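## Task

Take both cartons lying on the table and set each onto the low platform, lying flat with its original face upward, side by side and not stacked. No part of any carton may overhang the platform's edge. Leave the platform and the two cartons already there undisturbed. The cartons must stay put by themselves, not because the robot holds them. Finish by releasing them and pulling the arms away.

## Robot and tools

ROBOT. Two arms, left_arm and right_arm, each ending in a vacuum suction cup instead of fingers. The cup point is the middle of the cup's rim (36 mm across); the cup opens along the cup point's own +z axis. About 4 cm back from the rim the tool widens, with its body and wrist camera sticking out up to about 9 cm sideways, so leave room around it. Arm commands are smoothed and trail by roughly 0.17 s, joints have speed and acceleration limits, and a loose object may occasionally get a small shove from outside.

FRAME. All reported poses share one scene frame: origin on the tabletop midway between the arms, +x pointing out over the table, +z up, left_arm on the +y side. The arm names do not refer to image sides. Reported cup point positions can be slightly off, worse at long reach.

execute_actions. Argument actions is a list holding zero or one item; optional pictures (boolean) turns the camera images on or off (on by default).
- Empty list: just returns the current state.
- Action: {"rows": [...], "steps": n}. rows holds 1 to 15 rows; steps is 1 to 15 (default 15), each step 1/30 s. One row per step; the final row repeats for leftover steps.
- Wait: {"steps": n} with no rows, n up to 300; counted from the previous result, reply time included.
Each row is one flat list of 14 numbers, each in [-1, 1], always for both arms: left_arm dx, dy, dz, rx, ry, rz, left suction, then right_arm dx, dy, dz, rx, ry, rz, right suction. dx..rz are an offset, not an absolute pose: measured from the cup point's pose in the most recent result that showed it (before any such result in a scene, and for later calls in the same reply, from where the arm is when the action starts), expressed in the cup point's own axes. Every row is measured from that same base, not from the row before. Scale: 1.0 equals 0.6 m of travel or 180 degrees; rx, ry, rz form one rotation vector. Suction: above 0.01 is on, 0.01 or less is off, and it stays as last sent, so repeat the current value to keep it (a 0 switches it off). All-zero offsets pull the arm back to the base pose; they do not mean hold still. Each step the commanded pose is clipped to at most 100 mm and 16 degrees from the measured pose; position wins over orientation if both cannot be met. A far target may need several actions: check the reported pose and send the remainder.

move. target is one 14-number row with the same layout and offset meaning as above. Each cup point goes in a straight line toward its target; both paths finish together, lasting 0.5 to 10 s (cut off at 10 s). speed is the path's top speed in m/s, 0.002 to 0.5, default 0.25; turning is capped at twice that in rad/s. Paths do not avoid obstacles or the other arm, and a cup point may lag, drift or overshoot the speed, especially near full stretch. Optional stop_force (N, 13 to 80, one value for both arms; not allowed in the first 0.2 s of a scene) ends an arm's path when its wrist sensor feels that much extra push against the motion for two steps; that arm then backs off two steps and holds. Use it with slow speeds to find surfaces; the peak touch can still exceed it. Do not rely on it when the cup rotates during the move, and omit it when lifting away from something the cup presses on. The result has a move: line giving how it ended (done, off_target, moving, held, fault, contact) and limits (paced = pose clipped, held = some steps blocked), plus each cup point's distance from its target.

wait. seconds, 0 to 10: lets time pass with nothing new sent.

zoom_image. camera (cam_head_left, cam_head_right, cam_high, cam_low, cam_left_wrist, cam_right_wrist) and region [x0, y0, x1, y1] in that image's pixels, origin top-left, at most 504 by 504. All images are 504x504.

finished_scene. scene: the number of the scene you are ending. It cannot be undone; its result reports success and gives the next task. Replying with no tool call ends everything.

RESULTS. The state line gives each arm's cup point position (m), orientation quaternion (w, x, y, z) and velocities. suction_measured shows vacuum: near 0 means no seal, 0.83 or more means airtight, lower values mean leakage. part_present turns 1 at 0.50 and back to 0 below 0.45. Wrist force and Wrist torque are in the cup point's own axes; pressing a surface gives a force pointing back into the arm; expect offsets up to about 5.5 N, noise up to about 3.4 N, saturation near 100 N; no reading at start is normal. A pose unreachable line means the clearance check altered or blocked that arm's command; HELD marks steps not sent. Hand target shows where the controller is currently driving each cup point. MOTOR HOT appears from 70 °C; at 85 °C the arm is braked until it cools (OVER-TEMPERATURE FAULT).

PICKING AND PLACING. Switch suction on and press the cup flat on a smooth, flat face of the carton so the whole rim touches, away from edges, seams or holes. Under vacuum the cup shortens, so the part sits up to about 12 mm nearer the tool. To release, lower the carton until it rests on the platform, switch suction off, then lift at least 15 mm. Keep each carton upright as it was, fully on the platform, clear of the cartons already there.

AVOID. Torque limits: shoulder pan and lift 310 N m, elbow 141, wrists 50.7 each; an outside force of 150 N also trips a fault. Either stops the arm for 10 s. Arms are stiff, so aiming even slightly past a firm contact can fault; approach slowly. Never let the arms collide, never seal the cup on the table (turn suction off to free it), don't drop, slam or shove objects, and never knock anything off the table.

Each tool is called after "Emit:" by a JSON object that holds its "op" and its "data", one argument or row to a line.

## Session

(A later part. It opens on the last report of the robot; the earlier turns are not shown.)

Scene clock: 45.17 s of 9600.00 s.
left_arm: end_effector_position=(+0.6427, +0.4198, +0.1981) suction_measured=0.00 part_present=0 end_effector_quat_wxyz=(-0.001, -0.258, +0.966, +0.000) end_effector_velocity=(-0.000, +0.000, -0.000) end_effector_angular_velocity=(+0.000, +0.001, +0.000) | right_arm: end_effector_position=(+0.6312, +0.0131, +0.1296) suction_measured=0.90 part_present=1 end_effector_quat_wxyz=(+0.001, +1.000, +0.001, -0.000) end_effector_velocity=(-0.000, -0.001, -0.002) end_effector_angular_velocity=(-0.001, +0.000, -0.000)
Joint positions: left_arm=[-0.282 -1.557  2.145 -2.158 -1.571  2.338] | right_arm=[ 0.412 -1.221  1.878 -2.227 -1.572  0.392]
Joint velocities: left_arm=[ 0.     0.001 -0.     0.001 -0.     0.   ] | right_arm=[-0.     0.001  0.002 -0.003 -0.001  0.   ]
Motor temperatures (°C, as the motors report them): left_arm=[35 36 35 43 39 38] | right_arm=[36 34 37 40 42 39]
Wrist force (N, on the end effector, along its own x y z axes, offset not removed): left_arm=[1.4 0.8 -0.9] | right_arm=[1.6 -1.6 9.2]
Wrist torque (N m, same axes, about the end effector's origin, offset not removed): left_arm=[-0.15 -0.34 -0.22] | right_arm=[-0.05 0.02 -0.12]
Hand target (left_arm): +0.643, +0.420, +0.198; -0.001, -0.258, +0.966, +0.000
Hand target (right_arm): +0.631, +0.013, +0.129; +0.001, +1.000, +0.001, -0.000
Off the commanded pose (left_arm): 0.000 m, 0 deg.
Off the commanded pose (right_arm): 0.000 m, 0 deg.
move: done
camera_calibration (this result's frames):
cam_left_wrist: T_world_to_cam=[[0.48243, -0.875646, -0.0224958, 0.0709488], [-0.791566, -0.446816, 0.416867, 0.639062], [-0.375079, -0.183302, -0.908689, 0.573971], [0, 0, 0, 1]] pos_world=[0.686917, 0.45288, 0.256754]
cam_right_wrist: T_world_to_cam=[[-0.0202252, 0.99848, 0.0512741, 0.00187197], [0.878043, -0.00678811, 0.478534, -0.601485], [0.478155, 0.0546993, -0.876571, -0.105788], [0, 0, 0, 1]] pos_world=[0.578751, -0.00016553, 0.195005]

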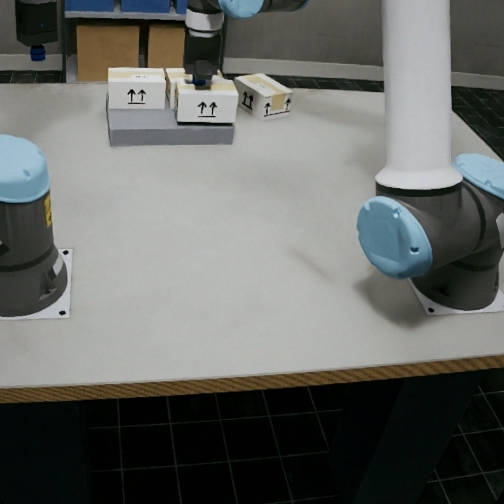

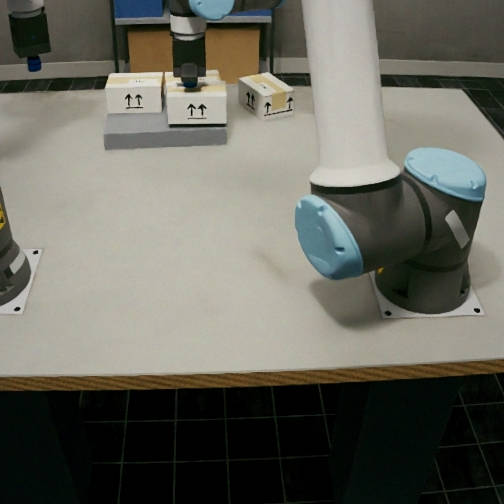

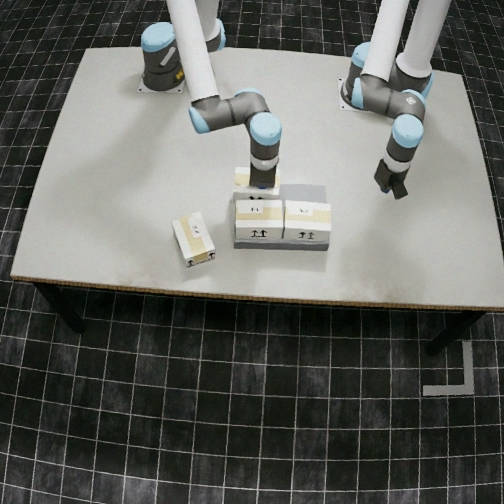

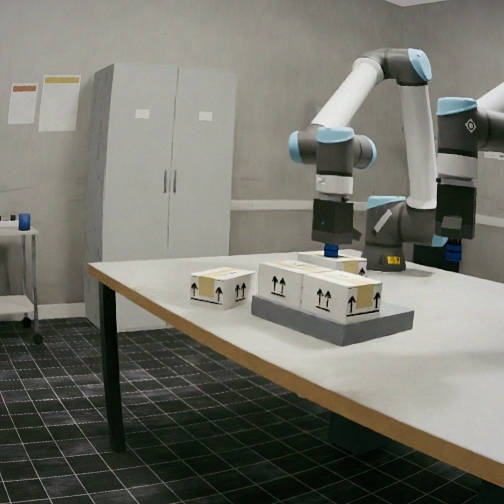

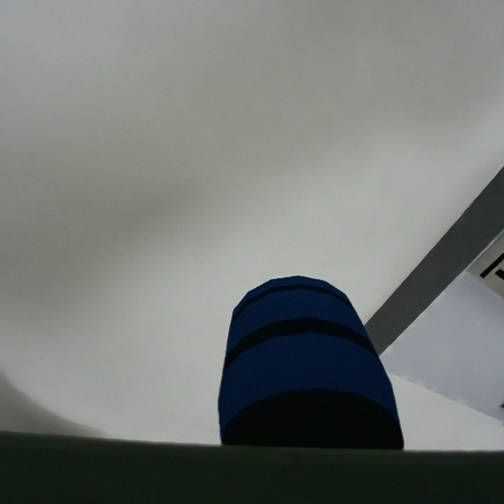

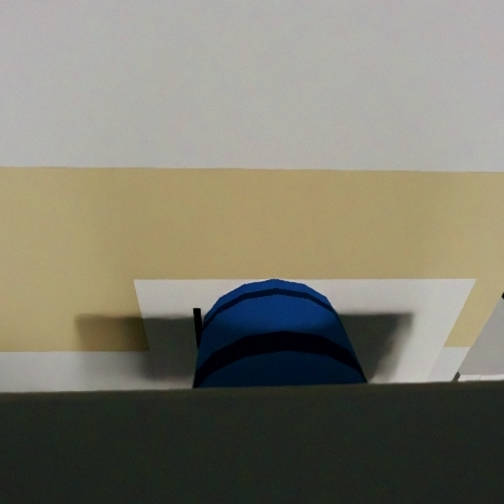

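Emit:
{"op": "move", "data": {
  "target": [0,0,0,0,0,0,0,0.012,-0.013,0.018,0,0,-0.013,1],
  "speed": 0.02
}}

Emit:
{"op": "zoom_image", "data": {
  "camera": "cam_head_right",
  "region": [80, 40, 280, 170]
}}

Emit:
{"op": "zoom_image", "data": {
  "camera": "cam_high",
  "region": [200, 140, 350, 260]
}}

Scene clock: 50.80 s of 9600.00 s.
left_arm: end_effector_position=(+0.6427, +0.4198, +0.1981) suction_measured=0.00 part_present=0 end_effector_quat_wxyz=(-0.001, -0.258, +0.966, +0.000) end_effector_velocity=(+0.000, +0.000, -0.000) end_effector_angular_velocity=(+0.000, -0.000, +0.000) | right_arm: end_effector_position=(+0.6383, +0.0208, +0.1189) suction_measured=0.90 part_present=1 end_effector_quat_wxyz=(+0.001, +1.000, +0.021, -0.000) end_effector_velocity=(+0.002, +0.001, -0.001) end_effector_angular_velocity=(+0.001, -0.001, +0.005)
Joint positions: left_arm=[-0.282 -1.557  2.145 -2.158 -1.571  2.338] | right_arm=[ 0.418 -1.196  1.864 -2.239 -1.572  0.357]
Joint velocities: left_arm=[ 0.  0.  0. -0.  0. -0.] | right_arm=[ 0.     0.003 -0.003 -0.002  0.001 -0.005]
Motor temperatures (°C, as the motors report them): left_arm=[35 36 35 43 39 38] | right_arm=[36 34 37 40 42 39]
Wrist force (N, on the end effector, along its own x y z axes, offset not removed): left_arm=[5.9 -1.6 -10.2] | right_arm=[5.1 0.7 9.1]
Wrist torque (N m, same axes, about the end effector's origin, offset not removed): left_arm=[-0.94 -1.05 0.04] | right_arm=[0.49 -0.22 0.04]
Hand target (left_arm): +0.643, +0.420, +0.198; -0.001, -0.258, +0.966, +0.000
Hand target (right_arm): +0.638, +0.021, +0.119; +0.001, +1.000, +0.021, -0.000
Off the commanded pose (left_arm): 0.000 m, 0 deg.
Off the commanded pose (right_arm): 0.000 m, 0 deg.
After step 90, 1.37 s passed at rest.
move: done
camera_calibration (this result's frames):
cam_left_wrist: T_world_to_cam=[[0.48243, -0.875646, -0.022496, 0.0709489], [-0.791566, -0.446816, 0.416867, 0.639062], [-0.375079, -0.183302, -0.908689, 0.573971], [0, 0, 0, 1]] pos_world=[0.686917, 0.45288, 0.256754]
cam_right_wrist: T_world_to_cam=[[-0.0604857, 0.996851, 0.0512868, 0.0205933], [0.877622, 0.0286331, 0.478498, -0.60301], [0.475522, 0.0739527, -0.87659, -0.117683], [0, 0, 0, 1]] pos_world=[0.586421, 0.00544054, 0.184324]

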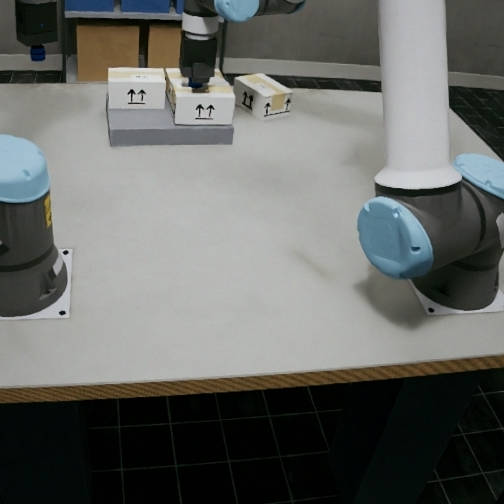

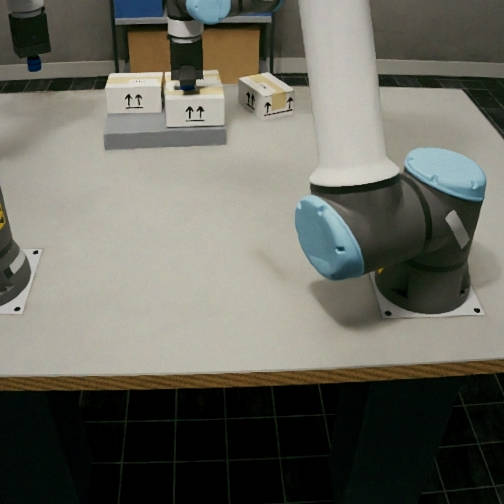

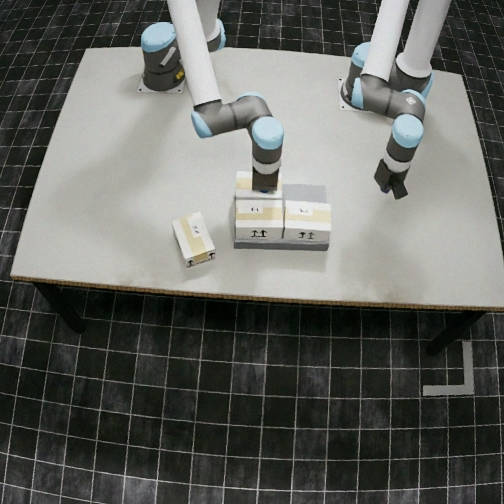

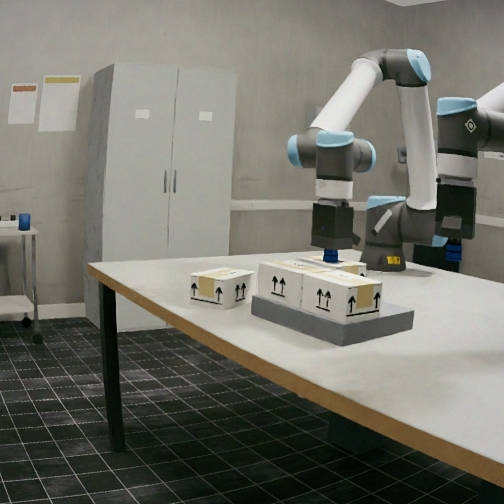

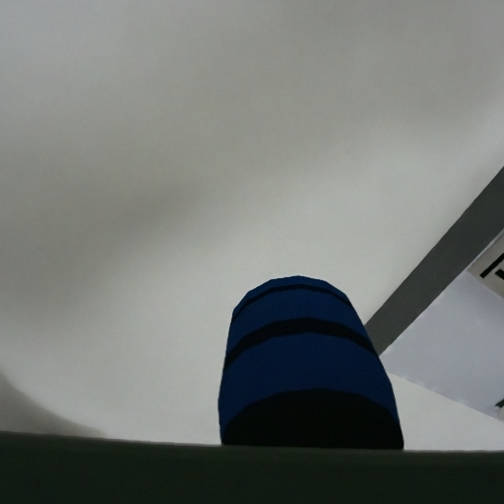

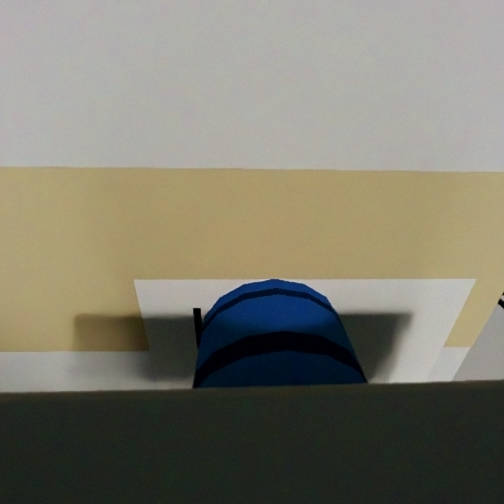

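Region (80, 40, 280, 170) of cam_head_right's 504x504 image, scaled by 2.520, with more detail than that image has; it fills the top 328 rows of this view, and the rest is white.

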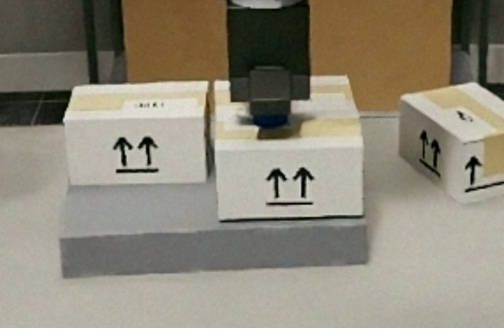

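Region (200, 140, 350, 260) of cam_high's 504x504 image, scaled by 3.360, with more detail than that image has; it fills the top 403 rows of this view, and the rest is white.

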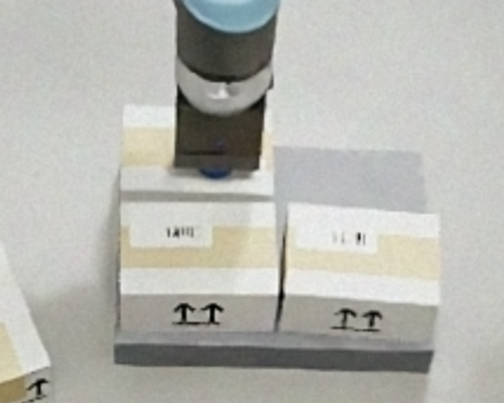

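Emit:
{"op": "move", "data": {
  "target": [0,0,0,0,0,0,0,0,0,0.04,0,0,0,1],
  "speed": 0.006,
  "stop_force": 15
}}

Emit:
{"op": "execute_actions", "data": {
  "actions": [
    {"rows":[[0,0,0,0,0,0,0,0,0,0,0,0,0,0]],"steps":10}
  ],
  "pictures": false
}}

Emit:
{"op": "move", "data": {
  "target": [0,0,0,0,0,0,0,0,0,-0.23,0,0,0,0],
  "speed": 0.15
}}

Emit:
{"op": "move", "data": {
  "target": [0,0,0,0,0,0,0,0.237,0.395,0,0,0,-0.594,0],
  "speed": 0.4
}}

Scene clock: 58.60 s of 9600.00 s.
left_arm: end_effector_position=(+0.6427, +0.4198, +0.1981) suction_measured=0.00 part_present=0 end_effector_quat_wxyz=(-0.001, -0.258, +0.966, +0.000) end_effector_velocity=(-0.000, +0.000, +0.001) end_effector_angular_velocity=(-0.000, -0.001, +0.000) | right_arm: end_effector_position=(+0.6384, +0.0209, +0.1121) suction_measured=0.90 part_present=1 end_effector_quat_wxyz=(+0.001, +1.000, +0.021, -0.000) end_effector_velocity=(-0.001, -0.000, +0.001) end_effector_angular_velocity=(-0.002, +0.003, +0.000)
Joint positions: left_arm=[-0.282 -1.557  2.145 -2.158 -1.571  2.338] | right_arm=[ 0.418 -1.188  1.868 -2.25  -1.572  0.357]
Joint velocities: left_arm=[ 0.    -0.002 -0.     0.001  0.     0.   ] | right_arm=[ 0.    -0.001 -0.001  0.005 -0.     0.   ]
Motor temperatures (°C, as the motors report them): left_arm=[35 36 35 43 39 38] | right_arm=[36 34 37 40 42 39]
Wrist force (N, on the end effector, along its own x y z axes, offset not removed): left_arm=[1.6 -6.2 0.8] | right_arm=[2.2 4.1 -18.4]
Wrist torque (N m, same axes, about the end effector's origin, offset not removed): left_arm=[-1.29 -0.36 0.01] | right_arm=[0.98 -0.10 0.02]
Hand target (left_arm): +0.643, +0.420, +0.198; -0.001, -0.258, +0.966, +0.000
Hand target (right_arm): +0.638, +0.021, +0.112; +0.001, +1.000, +0.021, -0.000
Off the commanded pose (left_arm): 0.000 m, 0 deg.
Off the commanded pose (right_arm): 0.017 m, 0 deg.
After step 90, 3.33 s passed at rest.
move: contact (right_arm)
camera_calibration (this result's frames):
cam_left_wrist: T_world_to_cam=[[0.48243, -0.875646, -0.0224957, 0.0709488], [-0.791566, -0.446816, 0.416867, 0.639062], [-0.375079, -0.183302, -0.908689, 0.573971], [0, 0, 0, 1]] pos_world=[0.686917, 0.45288, 0.256754]
cam_right_wrist: T_world_to_cam=[[-0.0609652, 0.996818, 0.0513448, 0.0211574], [0.877531, 0.0290155, 0.47864, -0.599814], [0.475628, 0.0742371, -0.876508, -0.123724], [0, 0, 0, 1]] pos_world=[0.586492, 0.00549866, 0.177564]

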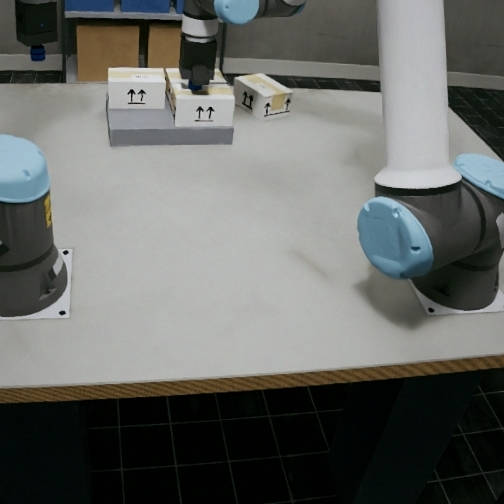

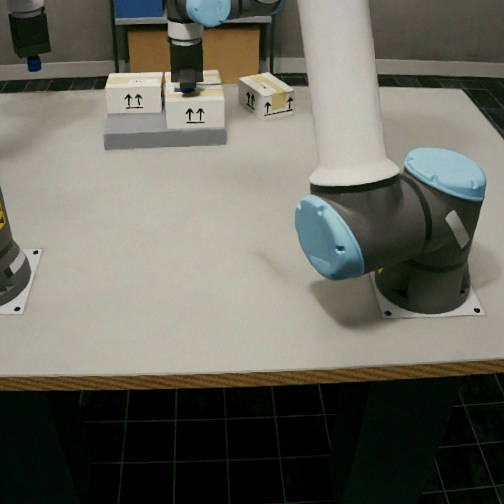

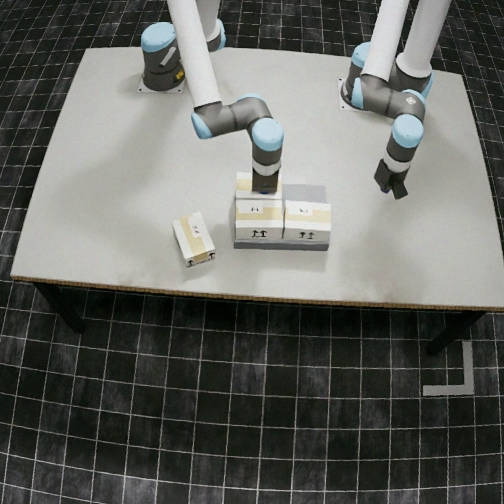

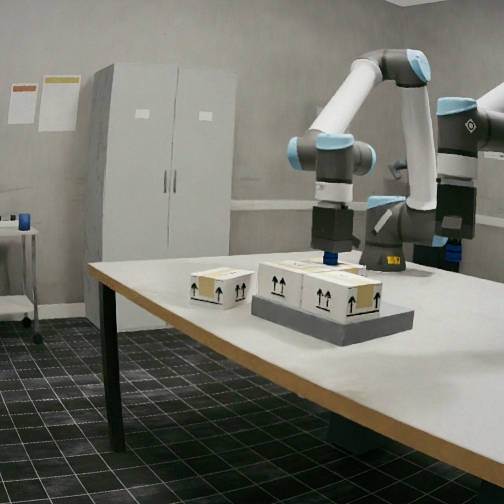

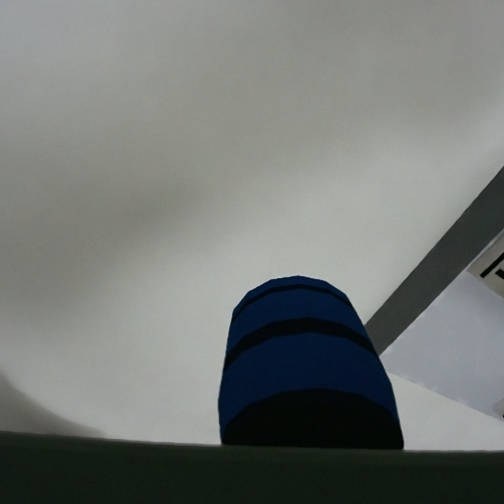

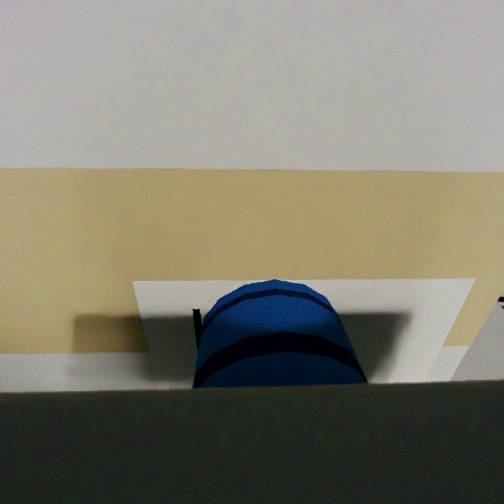

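Scene clock: 58.93 s of 9600.00 s.
left_arm: end_effector_position=(+0.6427, +0.4198, +0.1981) suction_measured=0.00 part_present=0 end_effector_quat_wxyz=(-0.001, -0.258, +0.966, +0.000) end_effector_velocity=(-0.001, +0.001, -0.000) end_effector_angular_velocity=(+0.001, +0.002, +0.001) | right_arm: end_effector_position=(+0.6383, +0.0209, +0.1122) suction_measured=0.00 part_present=0 end_effector_quat_wxyz=(+0.001, +1.000, +0.021, -0.000) end_effector_velocity=(+0.000, +0.000, +0.001) end_effector_angular_velocity=(+0.000, -0.002, +0.000)
Joint positions: left_arm=[-0.282 -1.557  2.145 -2.158 -1.571  2.338] | right_arm=[ 0.418 -1.188  1.868 -2.25  -1.572  0.357]
Joint velocities: left_arm=[ 0.001  0.     0.     0.002  0.    -0.   ] | right_arm=[ 0.    -0.    -0.    -0.001 -0.     0.   ]
Motor temperatures (°C, as the motors report them): left_arm=[35 36 35 43 39 38] | right_arm=[36 34 37 40 42 39]
Wrist force (N, on the end effector, along its own x y z axes, offset not removed): left_arm=[1.6 -1.3 -0.9] | right_arm=[-5.2 3.3 -25.3]
Wrist torque (N m, same axes, about the end effector's origin, offset not removed): left_arm=[-0.61 -0.34 0.12] | right_arm=[0.61 0.74 0.02]
Hand target (left_arm): +0.643, +0.420, +0.198; -0.001, -0.258, +0.966, +0.000
Hand target (right_arm): +0.638, +0.021, +0.112; +0.001, +1.000, +0.021, -0.000
Off the commanded pose (left_arm): 0.000 m, 0 deg.
Off the commanded pose (right_arm): 0.000 m, 0 deg.
Steps of this call (steps 1 to 10: all 10 steps of this action). Readings (end_effector_position | what the end effector reports):
1: left_arm (+0.6427, +0.4198, +0.1981) | right_arm (+0.6383, +0.0209, +0.1121) | left_arm suction_measured=0.00 part_present=0 | right_arm suction_measured=0.41 part_present=0
2: left_arm (+0.6427, +0.4198, +0.1981) | right_arm (+0.6383, +0.0209, +0.1122) | left_arm suction_measured=0.00 part_present=0 | right_arm suction_measured=0.00 part_present=0
4: left_arm (+0.6427, +0.4198, +0.1981) | right_arm (+0.6383, +0.0209, +0.1122) | left_arm suction_measured=0.00 part_present=0 | right_arm suction_measured=0.00 part_present=0
8: left_arm (+0.6427, +0.4198, +0.1981) | right_arm (+0.6383, +0.0209, +0.1122) | left_arm suction_measured=0.00 part_present=0 | right_arm suction_measured=0.00 part_present=0
10: the state above

Scene clock: 60.60 s of 9600.00 s.
left_arm: end_effector_position=(+0.6427, +0.4198, +0.1981) suction_measured=0.00 part_present=0 end_effector_quat_wxyz=(-0.001, -0.258, +0.966, +0.000) end_effector_velocity=(+0.000, +0.000, +0.001) end_effector_angular_velocity=(-0.001, -0.002, +0.001) | right_arm: end_effector_position=(+0.6385, +0.0210, +0.2499) suction_measured=0.00 part_present=0 end_effector_quat_wxyz=(+0.001, +1.000, +0.021, -0.000) end_effector_velocity=(+0.000, -0.001, +0.001) end_effector_angular_velocity=(-0.001, +0.000, -0.000)
Joint positions: left_arm=[-0.282 -1.557  2.145 -2.158 -1.571  2.338] | right_arm=[ 0.418 -1.311  1.755 -2.014 -1.572  0.357]
Joint velocities: left_arm=[ 0.    -0.001 -0.    -0.001  0.    -0.001] | right_arm=[-0.    -0.001 -0.002  0.003 -0.001 -0.   ]
Motor temperatures (°C, as the motors report them): left_arm=[35 36 35 43 39 38] | right_arm=[36 34 37 40 42 39]
Wrist force (N, on the end effector, along its own x y z axes, offset not removed): left_arm=[5.4 1.1 -8.5] | right_arm=[-0.9 -2.0 1.0]
Wrist torque (N m, same axes, about the end effector's origin, offset not removed): left_arm=[-0.24 -0.88 0.18] | right_arm=[-0.19 0.40 0.16]
Hand target (left_arm): +0.643, +0.420, +0.198; -0.001, -0.258, +0.966, +0.000
Hand target (right_arm): +0.639, +0.021, +0.250; +0.001, +1.000, +0.021, -0.000
Off the commanded pose (left_arm): 0.000 m, 0 deg.
Off the commanded pose (right_arm): 0.000 m, 0 deg.
move: done
camera_calibration (this result's frames):
cam_left_wrist: T_world_to_cam=[[0.48243, -0.875646, -0.0224958, 0.0709488], [-0.791566, -0.446816, 0.416867, 0.639062], [-0.375079, -0.183302, -0.908689, 0.573971], [0, 0, 0, 1]] pos_world=[0.686917, 0.45288, 0.256754]
cam_right_wrist: T_world_to_cam=[[-0.0609529, 0.99682, 0.0513223, 0.0139895], [0.877561, 0.0290201, 0.478585, -0.665887], [0.475574, 0.0742097, -0.87654, -0.00299843], [0, 0, 0, 1]] pos_world=[0.586635, 0.0056016, 0.315337]

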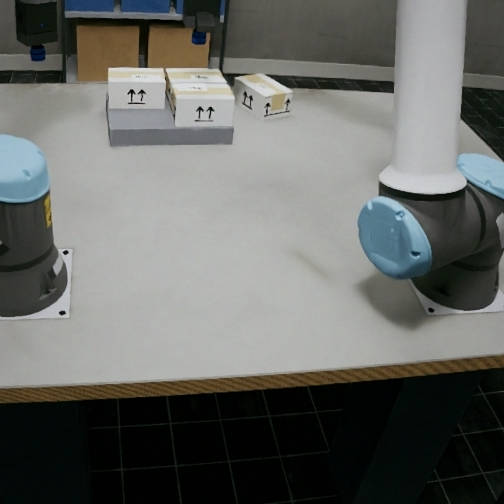

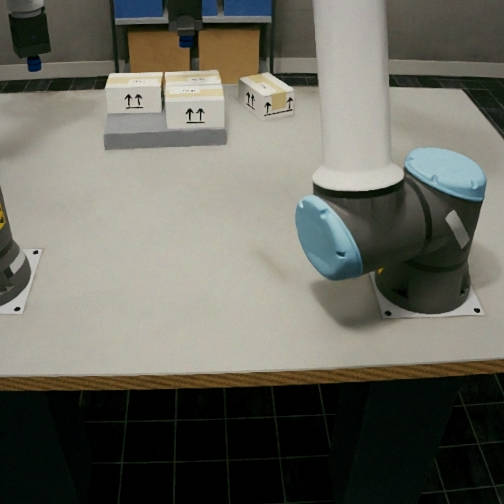

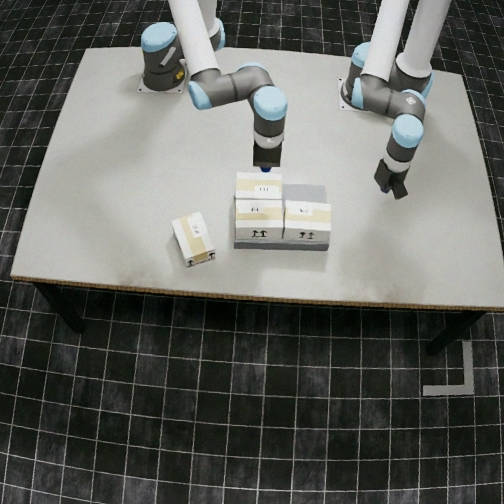

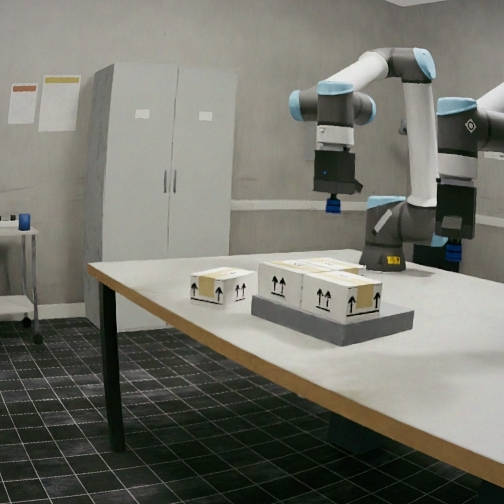

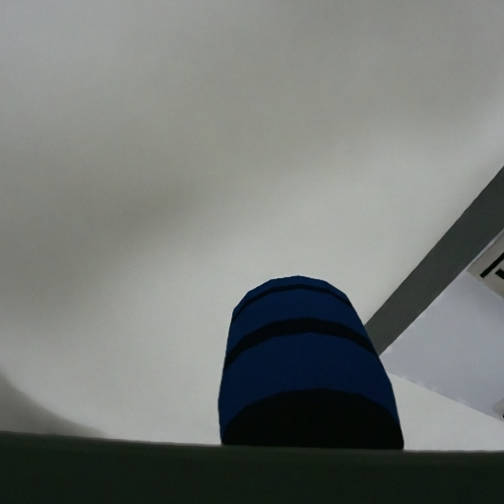

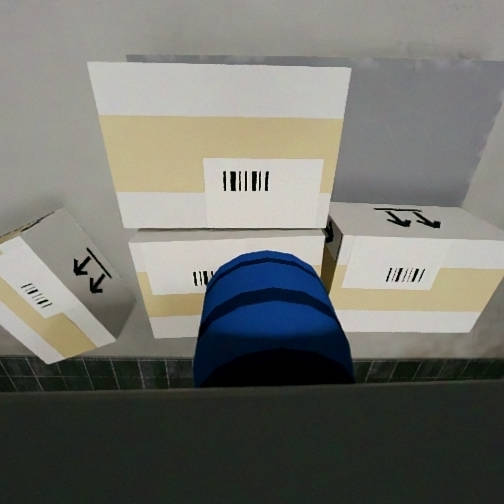

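Scene clock: 63.50 s of 9600.00 s.
left_arm: end_effector_position=(+0.6427, +0.4198, +0.1981) suction_measured=0.00 part_present=0 end_effector_quat_wxyz=(-0.001, -0.258, +0.966, +0.000) end_effector_velocity=(-0.000, +0.001, +0.000) end_effector_angular_velocity=(+0.000, -0.000, +0.001) | right_arm: end_effector_position=(+0.7904, -0.2097, +0.2498) suction_measured=0.00 part_present=0 end_effector_quat_wxyz=(+0.000, +0.579, +0.815, -0.001) end_effector_velocity=(+0.001, -0.001, -0.000) end_effector_angular_velocity=(-0.001, +0.001, +0.013)
Joint positions: left_arm=[-0.282 -1.557  2.145 -2.158 -1.571  2.338] | right_arm=[ 0.096 -1.255  1.68  -1.995 -1.572 -1.829]
Joint velocities: left_arm=[ 0.001 -0.    -0.     0.     0.     0.001] | right_arm=[-0.002  0.001 -0.002  0.001 -0.001 -0.015]
Motor temperatures (°C, as the motors report them): left_arm=[35 36 35 43 39 38] | right_arm=[36 34 37 40 42 39]
Wrist force (N, on the end effector, along its own x y z axes, offset not removed): left_arm=[1.7 4.9 0.5] | right_arm=[2.3 -3.0 6.3]
Wrist torque (N m, same axes, about the end effector's origin, offset not removed): left_arm=[0.68 -0.80 0.10] | right_arm=[-0.17 -0.15 0.32]
Hand target (left_arm): +0.643, +0.420, +0.198; -0.001, -0.258, +0.966, +0.000
Hand target (right_arm): +0.790, -0.210, +0.250; -0.000, +0.578, +0.816, -0.001
Off the commanded pose (left_arm): 0.000 m, 0 deg.
Off the commanded pose (right_arm): 0.000 m, 0 deg.
move: done
camera_calibration (this result's frames):
cam_right_wrist: T_world_to_cam=[[-0.93627, -0.347216, 0.053281, 0.662767], [-0.28132, 0.831964, 0.478221, 0.291943], [-0.210374, 0.432755, -0.876622, 0.559188], [0, 0, 0, 1]] pos_world=[0.820297, -0.254754, 0.31527]

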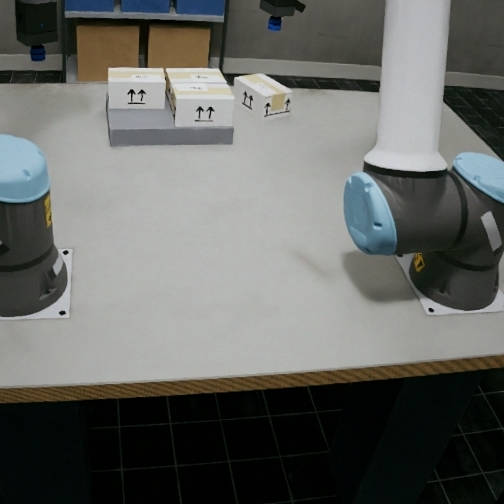

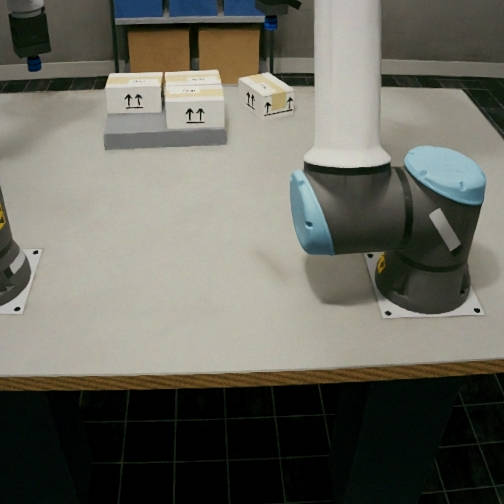

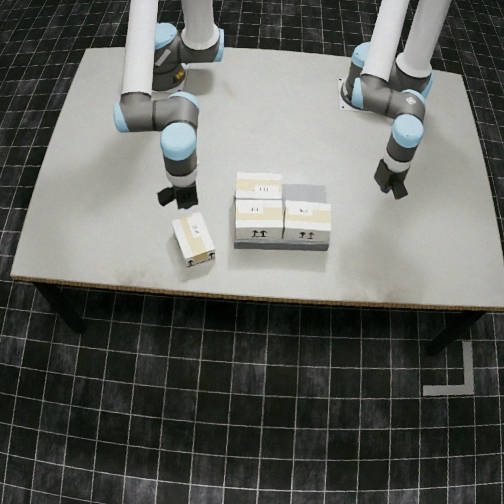

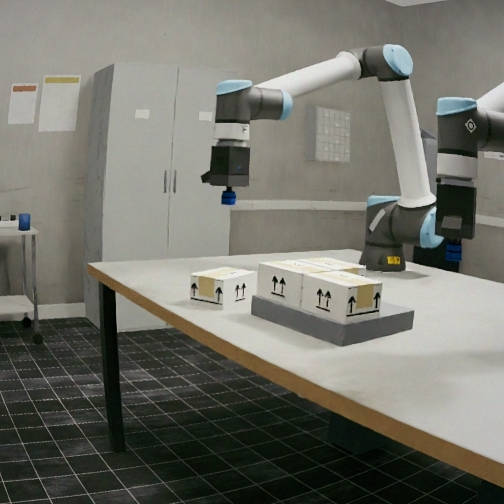

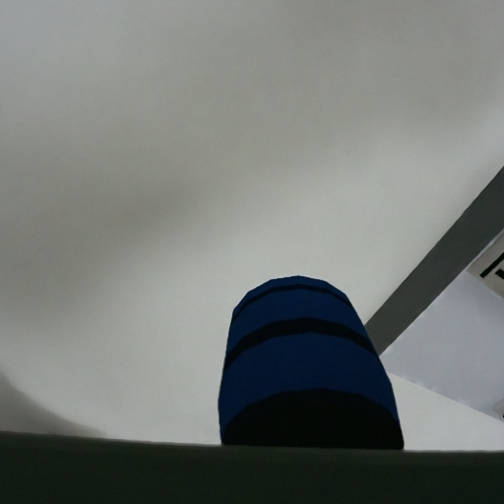

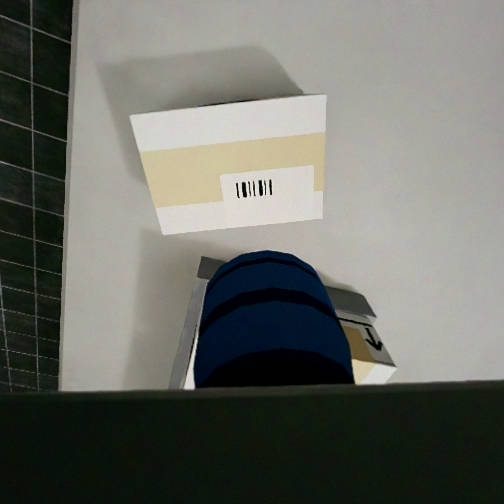

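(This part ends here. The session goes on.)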